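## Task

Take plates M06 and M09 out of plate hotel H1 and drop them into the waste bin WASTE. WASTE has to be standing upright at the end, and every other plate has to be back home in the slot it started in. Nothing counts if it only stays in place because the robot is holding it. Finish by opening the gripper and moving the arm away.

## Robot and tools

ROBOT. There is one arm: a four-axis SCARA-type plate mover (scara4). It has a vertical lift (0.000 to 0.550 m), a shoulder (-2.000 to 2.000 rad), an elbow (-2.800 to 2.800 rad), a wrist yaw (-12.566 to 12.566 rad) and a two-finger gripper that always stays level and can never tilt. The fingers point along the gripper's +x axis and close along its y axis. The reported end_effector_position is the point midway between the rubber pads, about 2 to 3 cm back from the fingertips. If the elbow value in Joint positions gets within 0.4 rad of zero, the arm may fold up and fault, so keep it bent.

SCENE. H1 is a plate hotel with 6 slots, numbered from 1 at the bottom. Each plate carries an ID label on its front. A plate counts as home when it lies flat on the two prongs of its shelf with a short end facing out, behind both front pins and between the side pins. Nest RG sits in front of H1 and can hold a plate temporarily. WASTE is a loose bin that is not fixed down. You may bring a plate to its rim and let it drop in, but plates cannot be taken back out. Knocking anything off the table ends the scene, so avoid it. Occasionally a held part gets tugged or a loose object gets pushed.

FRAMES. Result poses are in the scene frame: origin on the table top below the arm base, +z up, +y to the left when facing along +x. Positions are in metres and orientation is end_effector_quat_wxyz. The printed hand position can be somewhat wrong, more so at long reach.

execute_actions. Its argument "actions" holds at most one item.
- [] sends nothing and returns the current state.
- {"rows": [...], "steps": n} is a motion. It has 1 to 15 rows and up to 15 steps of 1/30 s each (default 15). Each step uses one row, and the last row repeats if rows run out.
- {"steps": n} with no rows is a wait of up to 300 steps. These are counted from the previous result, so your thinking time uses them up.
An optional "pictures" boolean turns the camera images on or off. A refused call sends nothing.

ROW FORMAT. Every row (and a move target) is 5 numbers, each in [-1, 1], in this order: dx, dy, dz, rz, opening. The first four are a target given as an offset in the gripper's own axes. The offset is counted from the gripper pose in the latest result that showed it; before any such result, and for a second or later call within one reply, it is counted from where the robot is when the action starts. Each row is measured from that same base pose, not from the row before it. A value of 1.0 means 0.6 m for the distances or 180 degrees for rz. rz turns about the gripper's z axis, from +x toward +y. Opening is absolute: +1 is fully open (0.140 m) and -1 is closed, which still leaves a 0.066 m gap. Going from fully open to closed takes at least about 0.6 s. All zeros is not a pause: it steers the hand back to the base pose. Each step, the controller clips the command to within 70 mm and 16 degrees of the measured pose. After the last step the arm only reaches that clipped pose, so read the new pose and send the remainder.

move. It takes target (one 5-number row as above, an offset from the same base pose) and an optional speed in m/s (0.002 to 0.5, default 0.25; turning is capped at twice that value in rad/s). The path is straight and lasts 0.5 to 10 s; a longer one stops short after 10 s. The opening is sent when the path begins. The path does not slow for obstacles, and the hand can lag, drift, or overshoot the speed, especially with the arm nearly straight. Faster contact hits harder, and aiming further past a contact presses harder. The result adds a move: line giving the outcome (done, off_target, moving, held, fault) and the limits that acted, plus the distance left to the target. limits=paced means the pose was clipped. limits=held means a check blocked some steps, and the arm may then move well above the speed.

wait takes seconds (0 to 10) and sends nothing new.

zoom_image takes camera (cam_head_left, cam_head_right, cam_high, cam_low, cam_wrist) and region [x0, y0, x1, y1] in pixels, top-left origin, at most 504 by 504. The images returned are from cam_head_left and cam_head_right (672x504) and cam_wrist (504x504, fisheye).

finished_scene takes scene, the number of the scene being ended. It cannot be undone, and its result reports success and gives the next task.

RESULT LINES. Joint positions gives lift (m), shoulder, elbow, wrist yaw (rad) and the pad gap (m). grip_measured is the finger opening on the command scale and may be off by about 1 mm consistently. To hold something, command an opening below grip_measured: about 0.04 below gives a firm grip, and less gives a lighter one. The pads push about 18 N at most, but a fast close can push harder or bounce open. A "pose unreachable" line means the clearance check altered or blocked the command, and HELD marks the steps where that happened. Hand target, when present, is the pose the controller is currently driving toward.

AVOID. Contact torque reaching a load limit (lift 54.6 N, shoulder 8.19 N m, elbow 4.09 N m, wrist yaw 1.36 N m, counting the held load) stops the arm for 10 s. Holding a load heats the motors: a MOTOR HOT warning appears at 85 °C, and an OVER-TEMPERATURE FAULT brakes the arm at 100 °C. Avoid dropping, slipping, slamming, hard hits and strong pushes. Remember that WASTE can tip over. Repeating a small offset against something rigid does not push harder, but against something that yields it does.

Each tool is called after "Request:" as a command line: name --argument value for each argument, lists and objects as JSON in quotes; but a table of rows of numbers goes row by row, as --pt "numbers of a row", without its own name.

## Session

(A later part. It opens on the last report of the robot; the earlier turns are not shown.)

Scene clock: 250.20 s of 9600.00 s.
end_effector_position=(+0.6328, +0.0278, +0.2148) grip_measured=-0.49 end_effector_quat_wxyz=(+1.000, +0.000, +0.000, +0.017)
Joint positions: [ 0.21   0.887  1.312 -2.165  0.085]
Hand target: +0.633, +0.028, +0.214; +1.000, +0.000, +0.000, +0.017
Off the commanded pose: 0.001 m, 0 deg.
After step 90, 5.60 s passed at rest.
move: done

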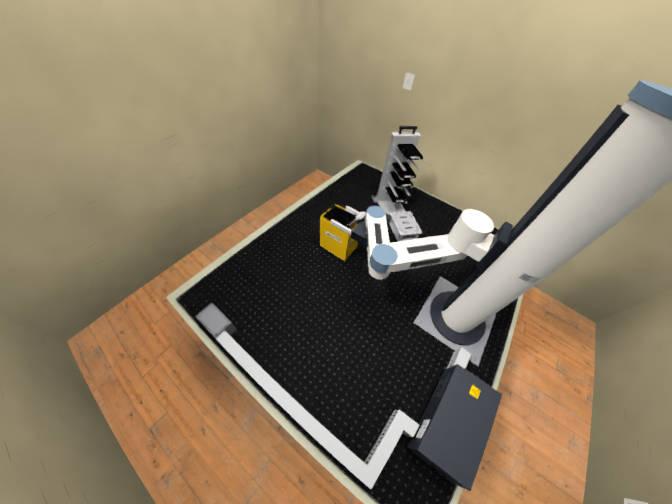

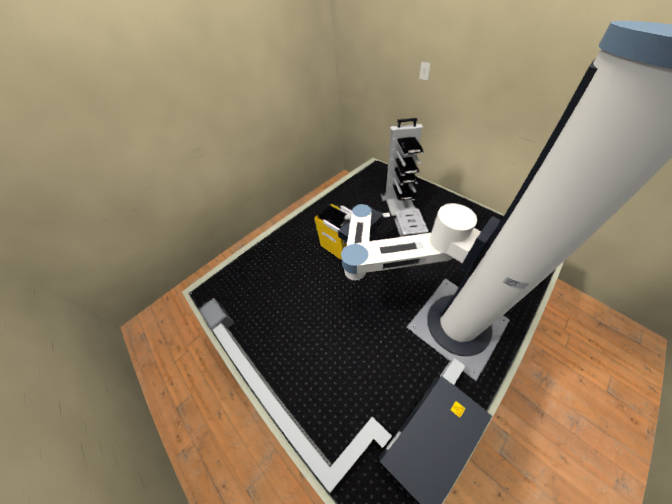

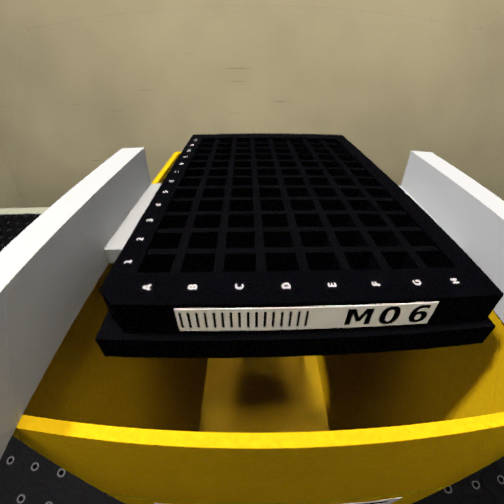

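Request:
move --target '[0.0, 0.0, 0.05, 0.0, 0.0]' --speed 0.15

Request:
move --target '[-0.286, -0.582, -0.075, -0.2447, 0.0]' --speed 0.35

Request:
move --target '[0.05, 0.001, -0.136, 0.0, 0.0]' --speed 0.2

Scene clock: 265.47 s of 9600.00 s.
end_effector_position=(+0.6328, +0.0278, +0.2449) grip_measured=+0.00 end_effector_quat_wxyz=(+1.000, +0.000, +0.000, +0.017)
Joint positions: [ 0.24   0.887  1.312 -2.165  0.103]
Hand target: +0.633, +0.028, +0.245; +1.000, +0.000, +0.000, +0.017
Off the commanded pose: 0.000 m, 0 deg.
After step 90, 11.07 s passed at rest.
move: done

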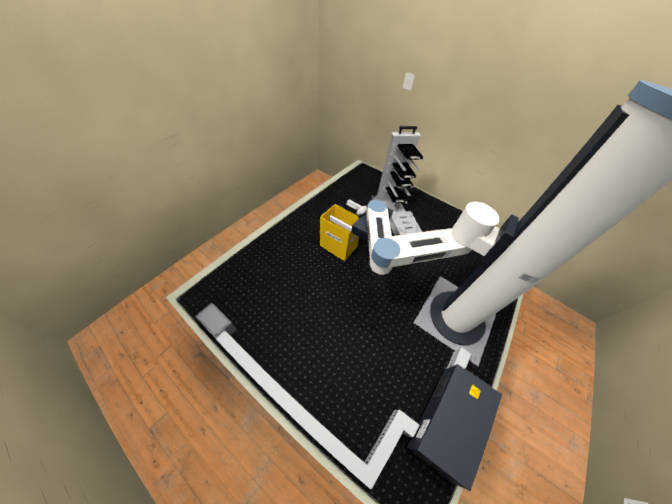

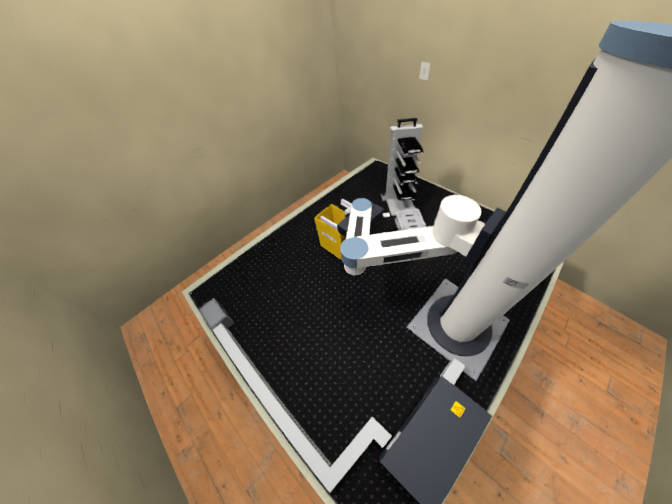

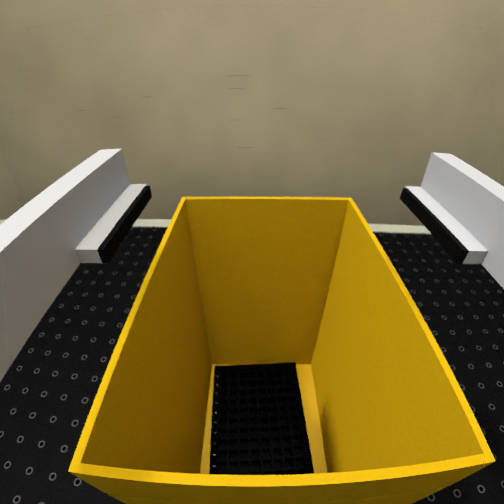

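Scene clock: 267.07 s of 9600.00 s.
end_effector_position=(+0.4733, -0.3270, +0.1998) grip_measured=+0.00 end_effector_quat_wxyz=(+0.933, +0.000, +0.000, -0.359)
Joint positions: [ 0.195 -0.032  1.238 -1.941  0.103]
Hand target: +0.473, -0.327, +0.200; +0.933, +0.000, +0.000, -0.359
Off the commanded pose: 0.000 m, 0 deg.
move: done

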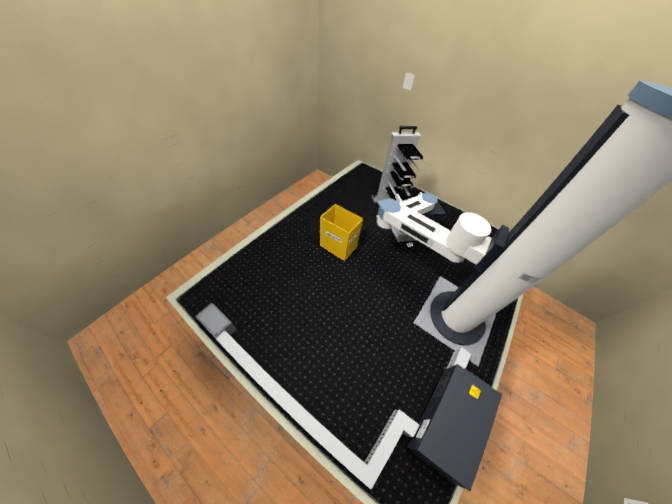

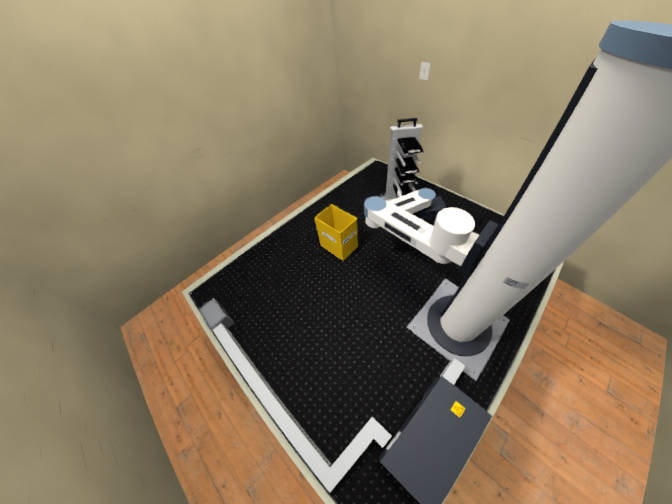

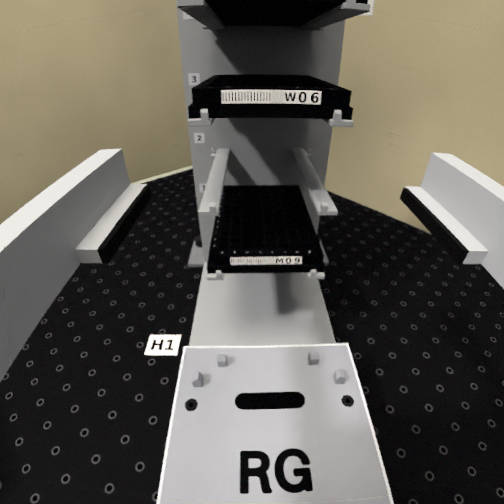

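Scene clock: 267.87 s of 9600.00 s.
end_effector_position=(+0.4960, -0.3466, +0.1182) grip_measured=+0.00 end_effector_quat_wxyz=(+0.933, +0.000, +0.000, -0.359)
Joint positions: [ 0.113 -0.075  1.384 -2.043  0.103]
Hand target: +0.496, -0.347, +0.118; +0.933, +0.000, +0.000, -0.359
Off the commanded pose: 0.000 m, 0 deg.
move: done

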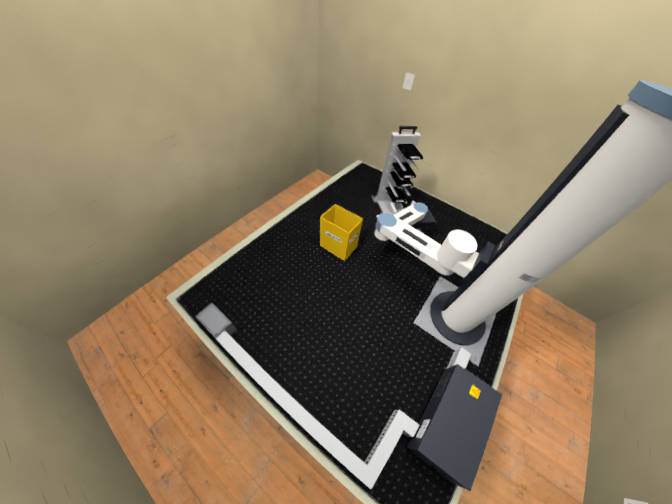

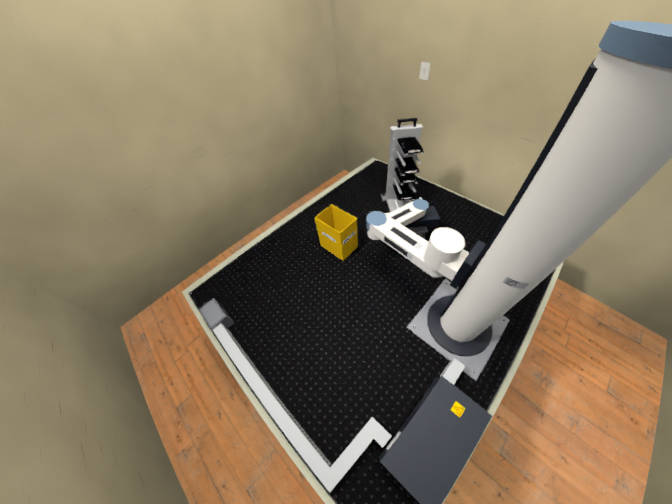

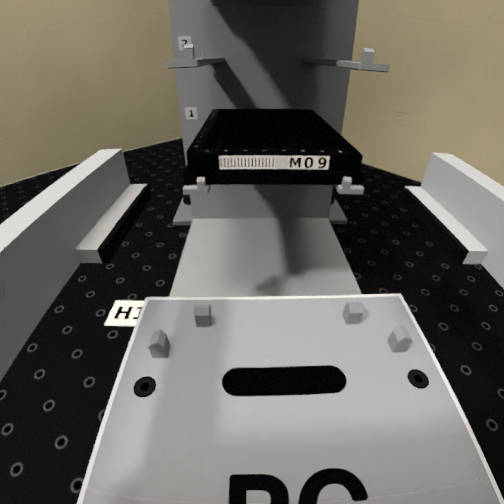

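Request:
move --target '[0.08, 0.0, 0.0, 0.0, 0.0]' --speed 0.15

Scene clock: 273.13 s of 9600.00 s.
end_effector_position=(+0.5318, -0.3787, +0.1182) grip_measured=+0.00 end_effector_quat_wxyz=(+0.934, +0.000, +0.000, -0.358)
Joint positions: [ 0.113 -0.166  1.639 -2.206  0.103]
Hand target: +0.532, -0.379, +0.118; +0.933, +0.000, +0.000, -0.359
Off the commanded pose: 0.000 m, 0 deg.
After step 90, 1.53 s passed at rest.
move: done

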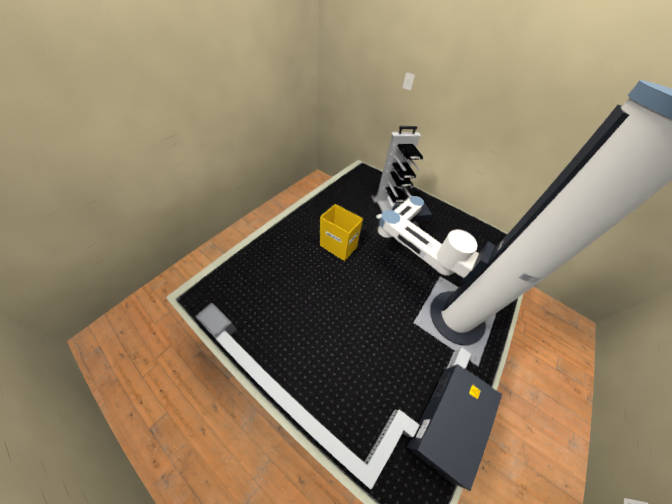

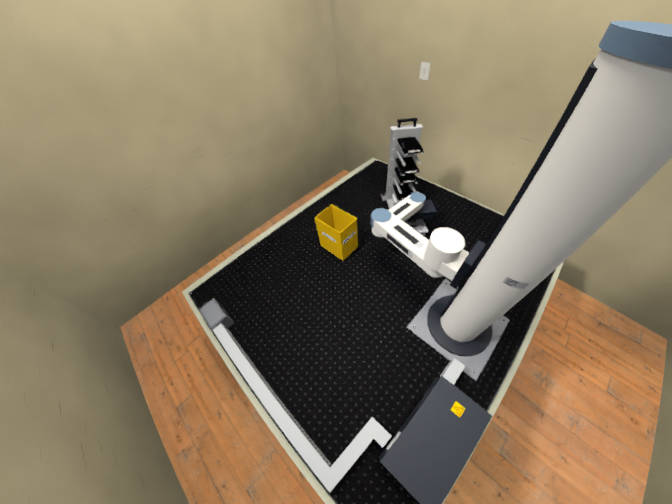

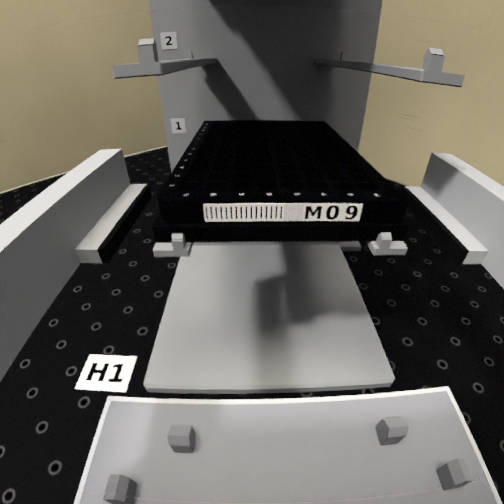

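Request:
move --target '[0.075, 0.0, -0.0027, 0.0, -0.1]' --speed 0.1

Request:
move --target '[0.0, 0.0, 0.0, 0.0, -0.535]' --speed 0.05

Scene clock: 279.23 s of 9600.00 s.
end_effector_position=(+0.5652, -0.4088, +0.1166) grip_measured=-0.10 end_effector_quat_wxyz=(+0.934, +0.000, +0.000, -0.358)
Joint positions: [ 0.112 -0.274  1.914 -2.373  0.099]
Hand target: +0.565, -0.409, +0.117; +0.934, +0.000, +0.000, -0.358
Off the commanded pose: 0.000 m, 0 deg.
After step 90, 2.37 s passed at rest.
move: done

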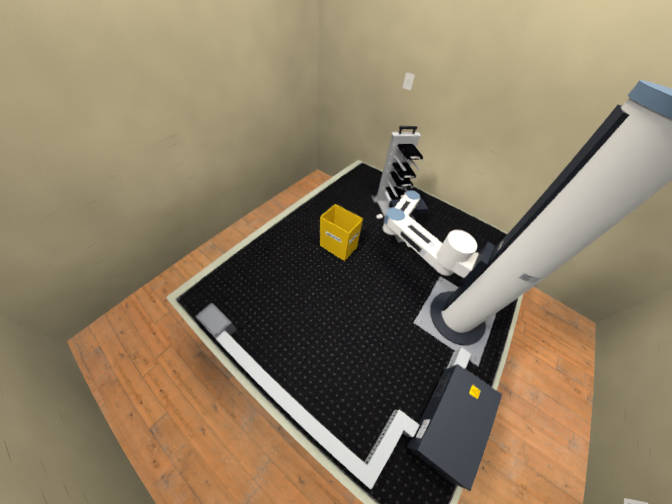

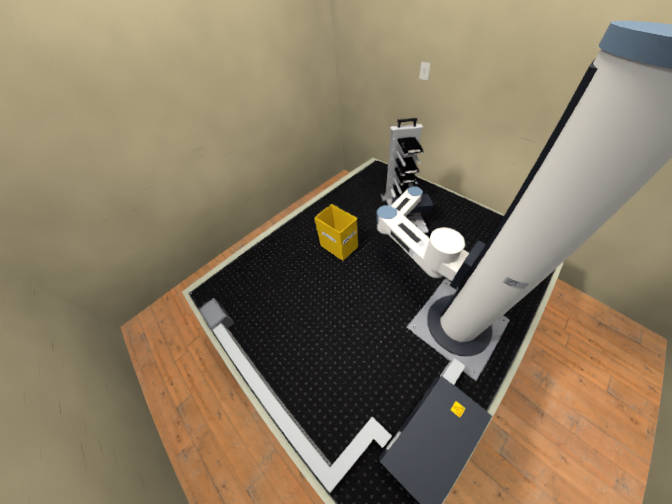

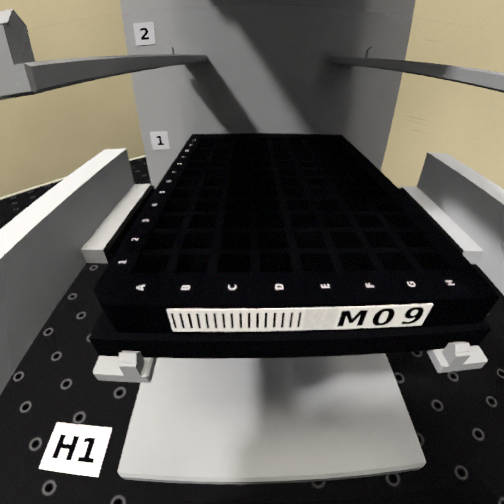

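Scene clock: 279.73 s of 9600.00 s.
end_effector_position=(+0.5653, -0.4088, +0.1166) grip_measured=-0.50 end_effector_quat_wxyz=(+0.934, +0.000, +0.000, -0.358)
Joint positions: [ 0.112 -0.274  1.914 -2.373  0.085]
Hand target: +0.565, -0.409, +0.117; +0.934, +0.000, +0.000, -0.358
Off the commanded pose: 0.000 m, 0 deg.
move: done

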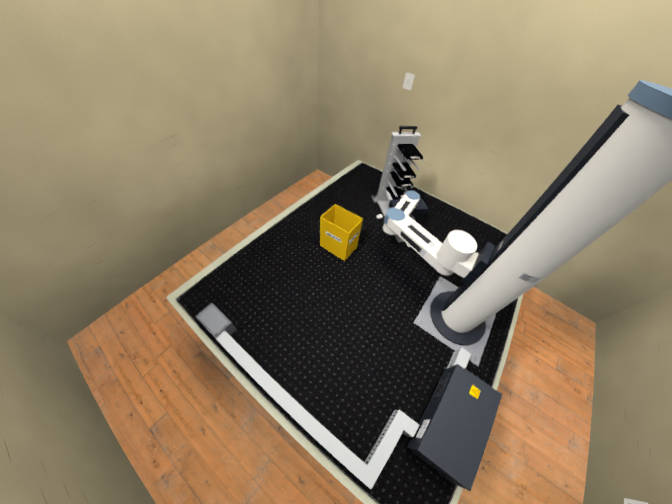

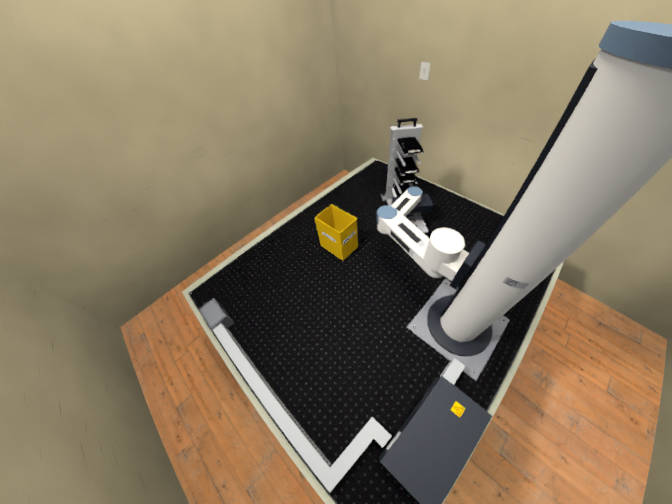

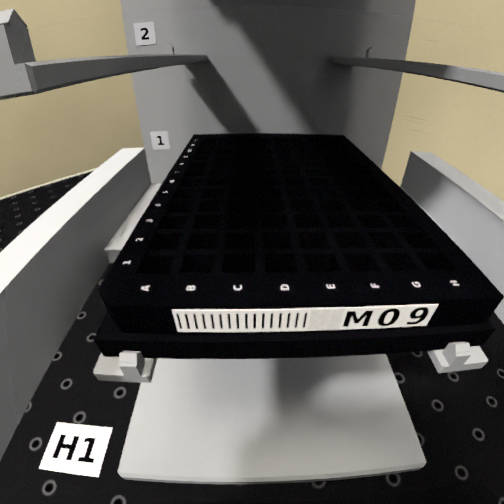

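Request:
move --target '[0.0, 0.0, 0.02, 0.0, -0.54]' --speed 0.05

Request:
move --target '[-0.27, 0.0, 0.0, 0.0, -0.54]' --speed 0.15

Request:
move --target '[0.0, 0.0, 0.165, 0.0, -0.54]' --speed 0.25

Request:
move --target '[-0.1323, 0.6167, 0.03, 0.2439, -0.54]' --speed 0.25

Scene clock: 290.13 s of 9600.00 s.
end_effector_position=(+0.5653, -0.4088, +0.1286) grip_measured=-0.50 end_effector_quat_wxyz=(+0.934, +0.000, +0.000, -0.358)
Joint positions: [ 0.124 -0.274  1.914 -2.373  0.085]
Hand target: +0.565, -0.409, +0.129; +0.934, +0.000, +0.000, -0.358
Off the commanded pose: 0.000 m, 0 deg.
After step 90, 6.70 s passed at rest.
move: done

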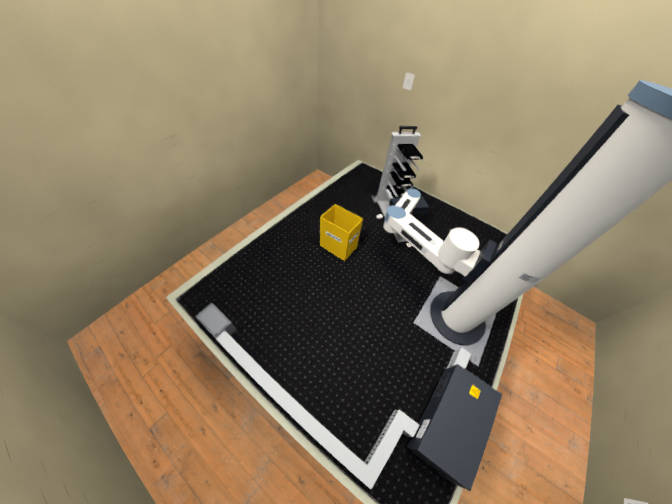

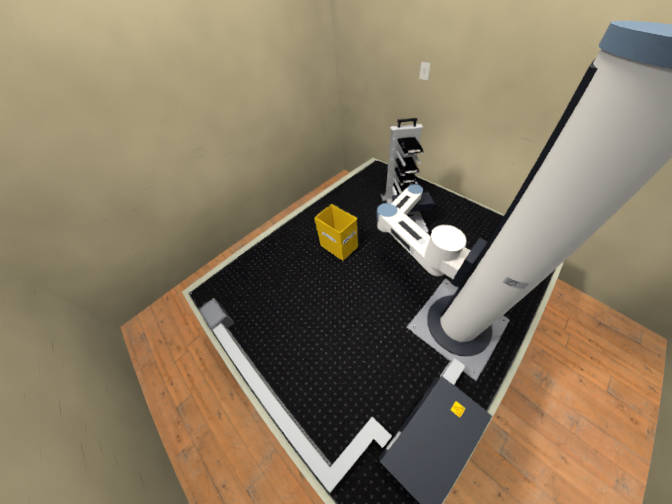

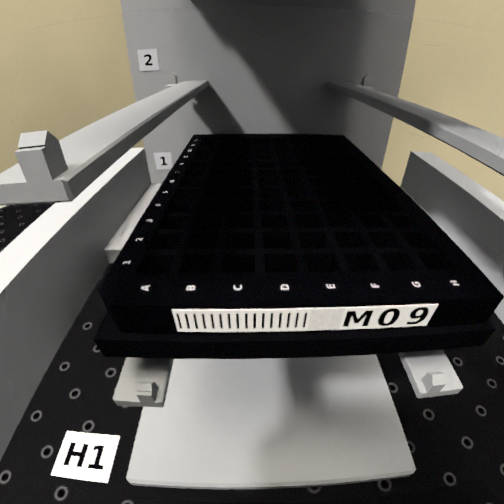

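Scene clock: 291.53 s of 9600.00 s.
end_effector_position=(+0.4448, -0.3004, +0.1286) grip_measured=-0.50 end_effector_quat_wxyz=(+0.934, +0.000, +0.000, -0.358)
Joint positions: [ 0.124  0.016  1.059 -1.808  0.085]
Hand target: +0.445, -0.300, +0.129; +0.934, +0.000, +0.000, -0.358
Off the commanded pose: 0.000 m, 0 deg.
move: done

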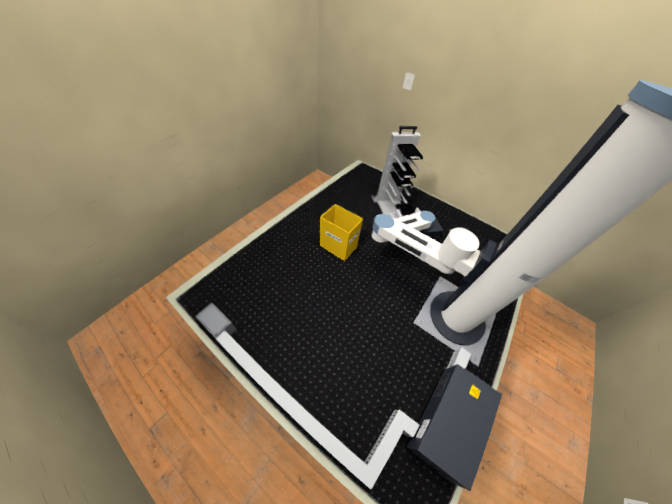

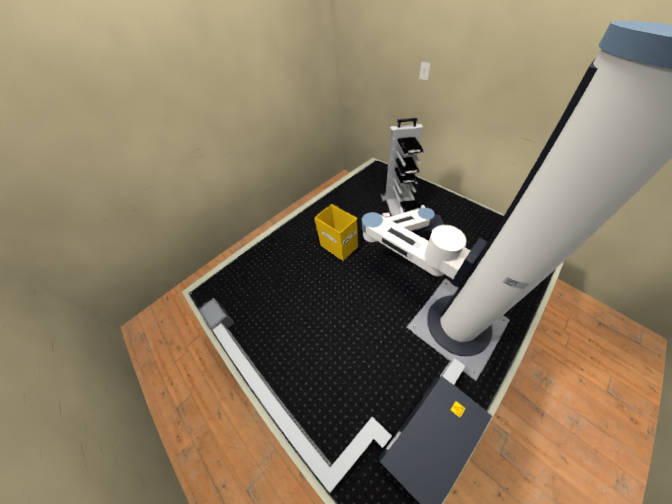

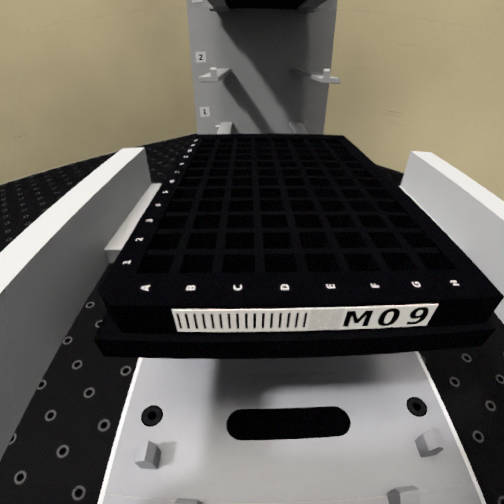

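Scene clock: 292.33 s of 9600.00 s.
end_effector_position=(+0.4448, -0.3004, +0.2276) grip_measured=-0.50 end_effector_quat_wxyz=(+0.934, +0.000, +0.000, -0.358)
Joint positions: [ 0.223  0.016  1.059 -1.808  0.085]
Hand target: +0.445, -0.300, +0.228; +0.934, +0.000, +0.000, -0.358
Off the commanded pose: 0.000 m, 0 deg.
move: done

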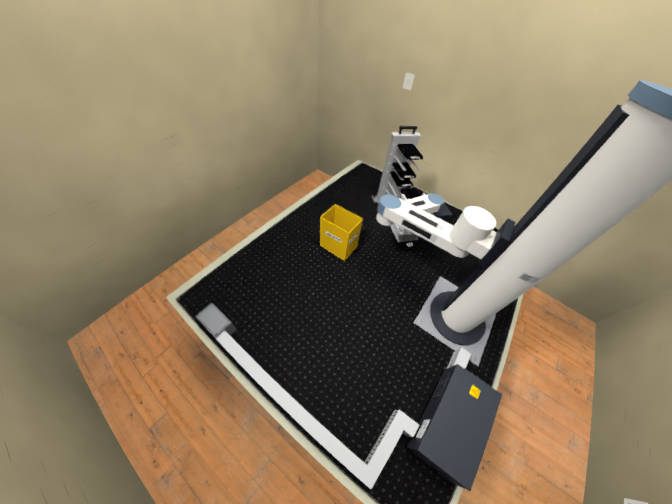

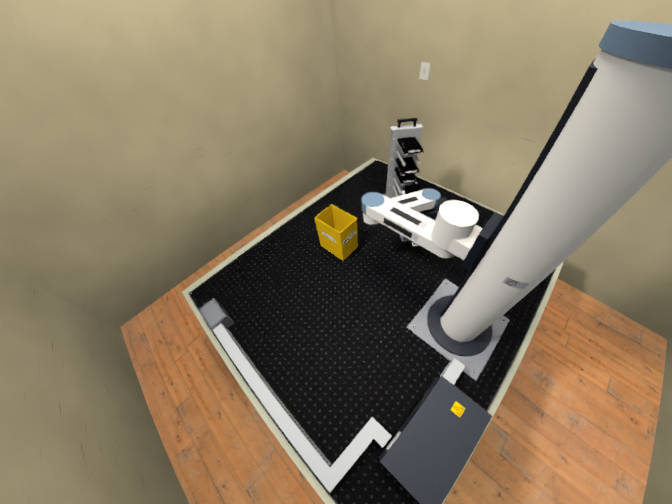

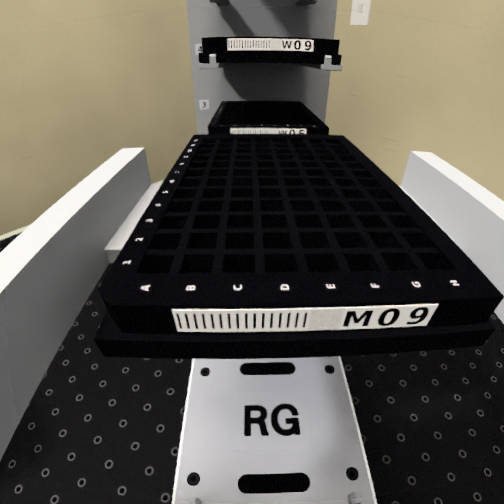

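Scene clock: 294.20 s of 9600.00 s.
end_effector_position=(+0.6334, +0.0277, +0.2456) grip_measured=-0.50 end_effector_quat_wxyz=(+1.000, +0.000, +0.000, +0.017)
Joint positions: [ 0.241  0.886  1.315 -2.167  0.085]
Hand target: +0.633, +0.028, +0.246; +1.000, +0.000, +0.000, +0.017
Off the commanded pose: 0.000 m, 0 deg.
move: done

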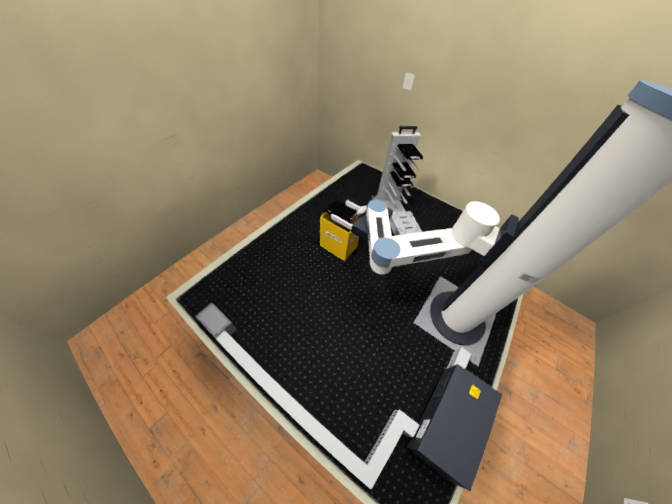

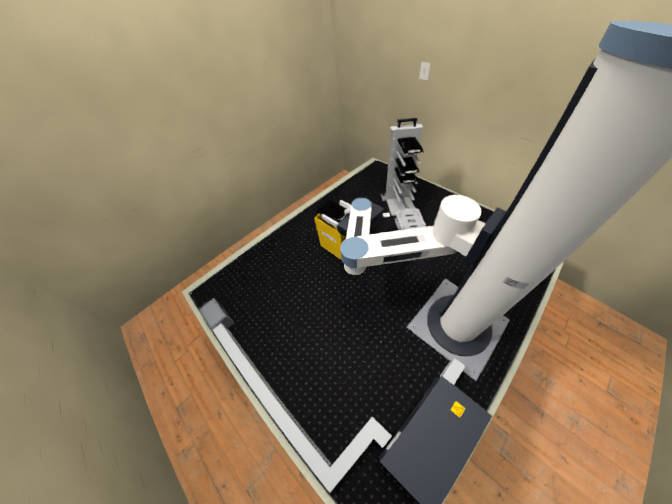

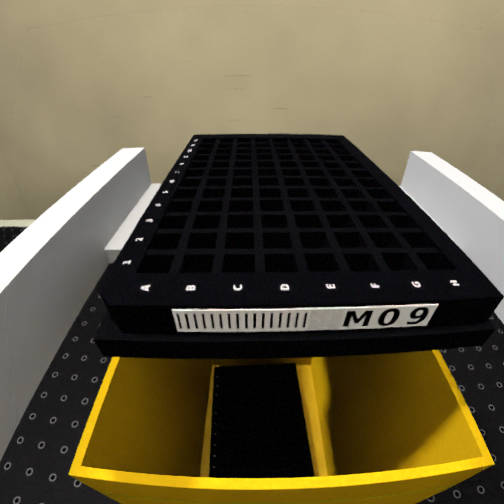

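Request:
move --target '[-0.009, 0.0, -0.045, 0.0, -0.54]' --speed 0.1

Request:
move --target '[0.0, 0.0, 0.0, 0.0, 0.0]' --speed 0.05

Request:
move --target '[-0.1, 0.0, 0.12, 0.0, 0.0]' --speed 0.2

Scene clock: 303.37 s of 9600.00 s.
end_effector_position=(+0.6281, +0.0275, +0.2186) grip_measured=-0.50 end_effector_quat_wxyz=(+1.000, +0.000, +0.000, +0.017)
Joint positions: [ 0.214  0.897  1.289 -2.152  0.085]
Hand target: +0.628, +0.028, +0.219; +1.000, +0.000, +0.000, +0.017
Off the commanded pose: 0.000 m, 0 deg.
After step 90, 5.47 s passed at rest.
move: done

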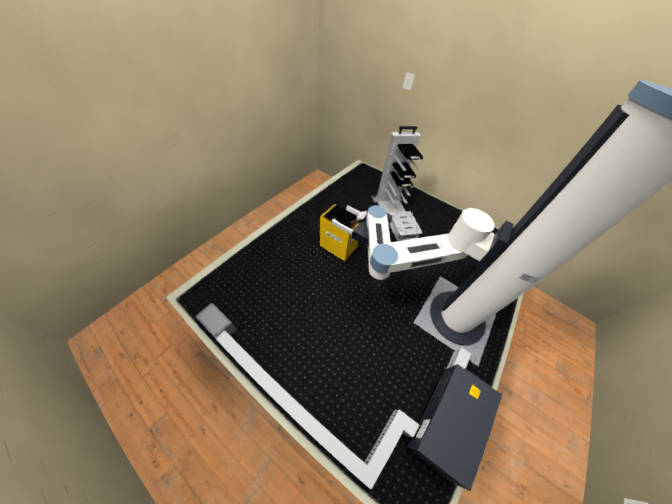

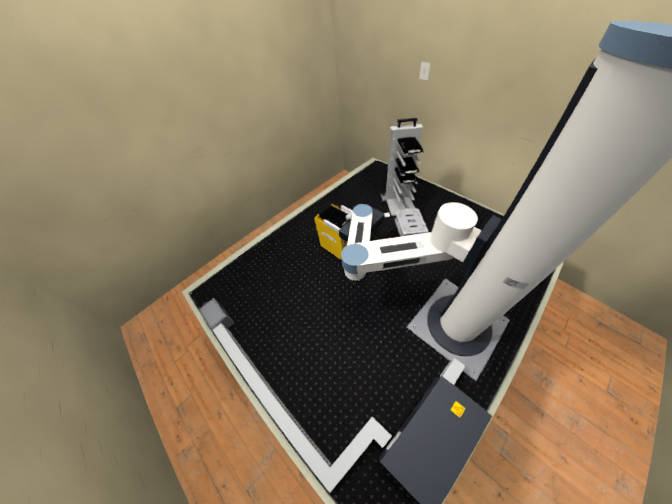

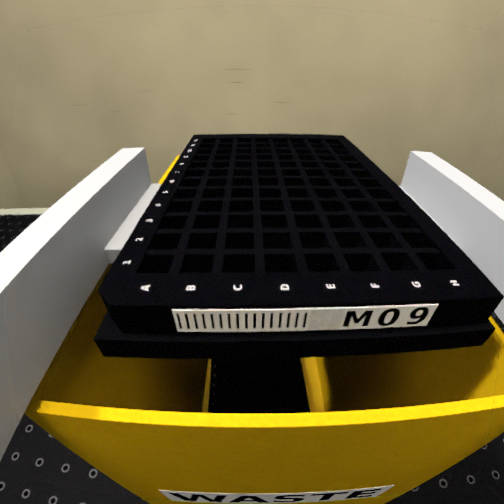

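Scene clock: 303.87 s of 9600.00 s.
end_effector_position=(+0.6281, +0.0275, +0.2186) grip_measured=+0.00 end_effector_quat_wxyz=(+1.000, +0.000, +0.000, +0.017)
Joint positions: [ 0.214  0.897  1.289 -2.152  0.103]
Hand target: +0.628, +0.027, +0.219; +1.000, +0.000, +0.000, +0.017
Off the commanded pose: 0.000 m, 0 deg.
move: done

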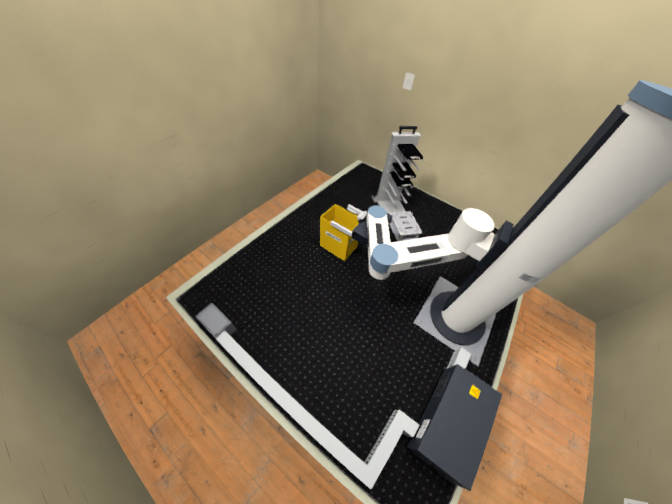

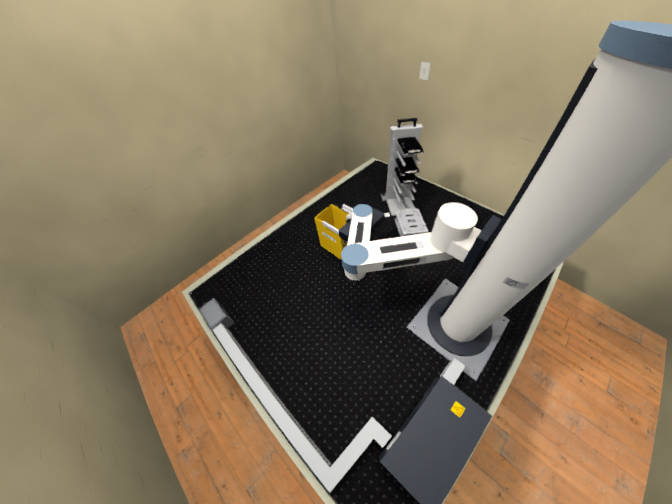

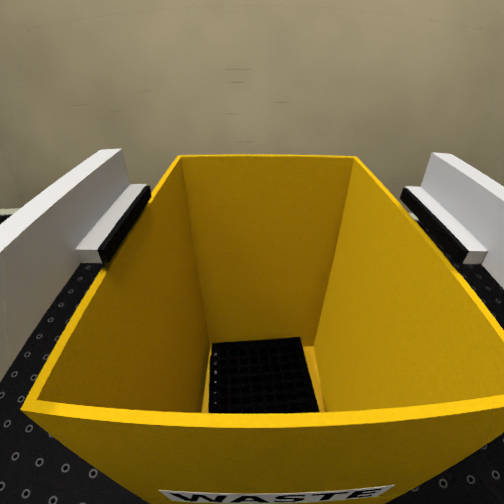

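Scene clock: 304.70 s of 9600.00 s.
end_effector_position=(+0.5680, +0.0254, +0.2906) grip_measured=+0.00 end_effector_quat_wxyz=(+1.000, +0.000, +0.000, +0.017)
Joint positions: [ 0.286  1.009  1.01  -1.986  0.103]
Hand target: +0.568, +0.025, +0.291; +1.000, +0.000, +0.000, +0.017
Off the commanded pose: 0.000 m, 0 deg.
move: done

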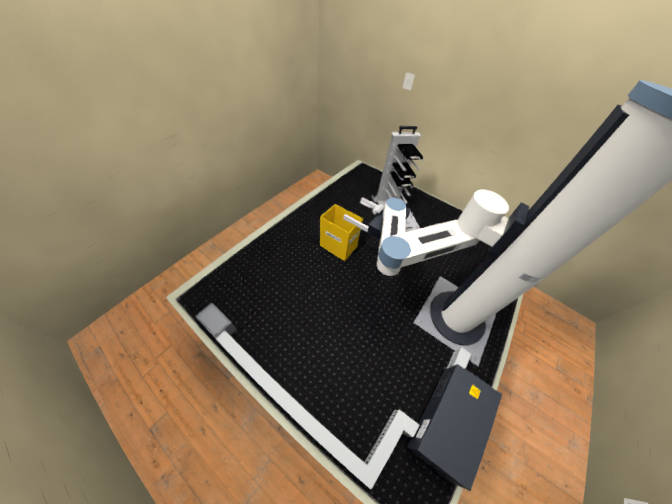

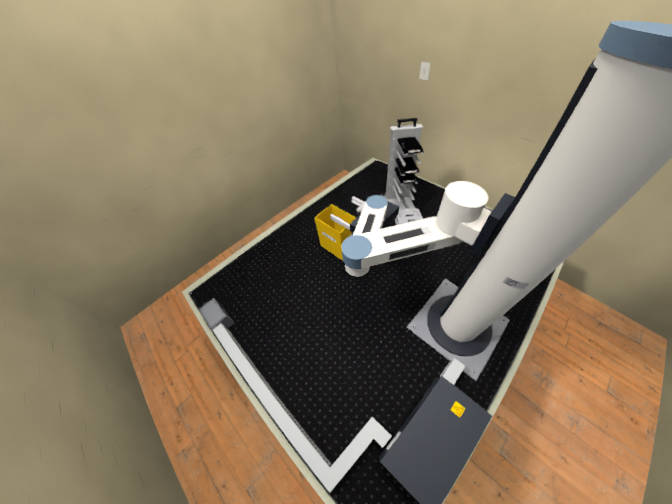

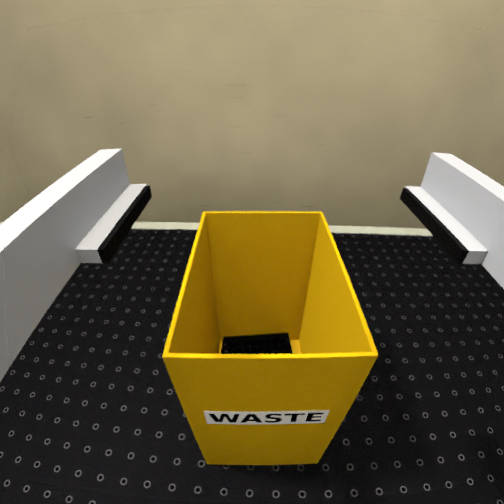

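Request:
finished_scene --scene 1

The scene is finished: the task was done.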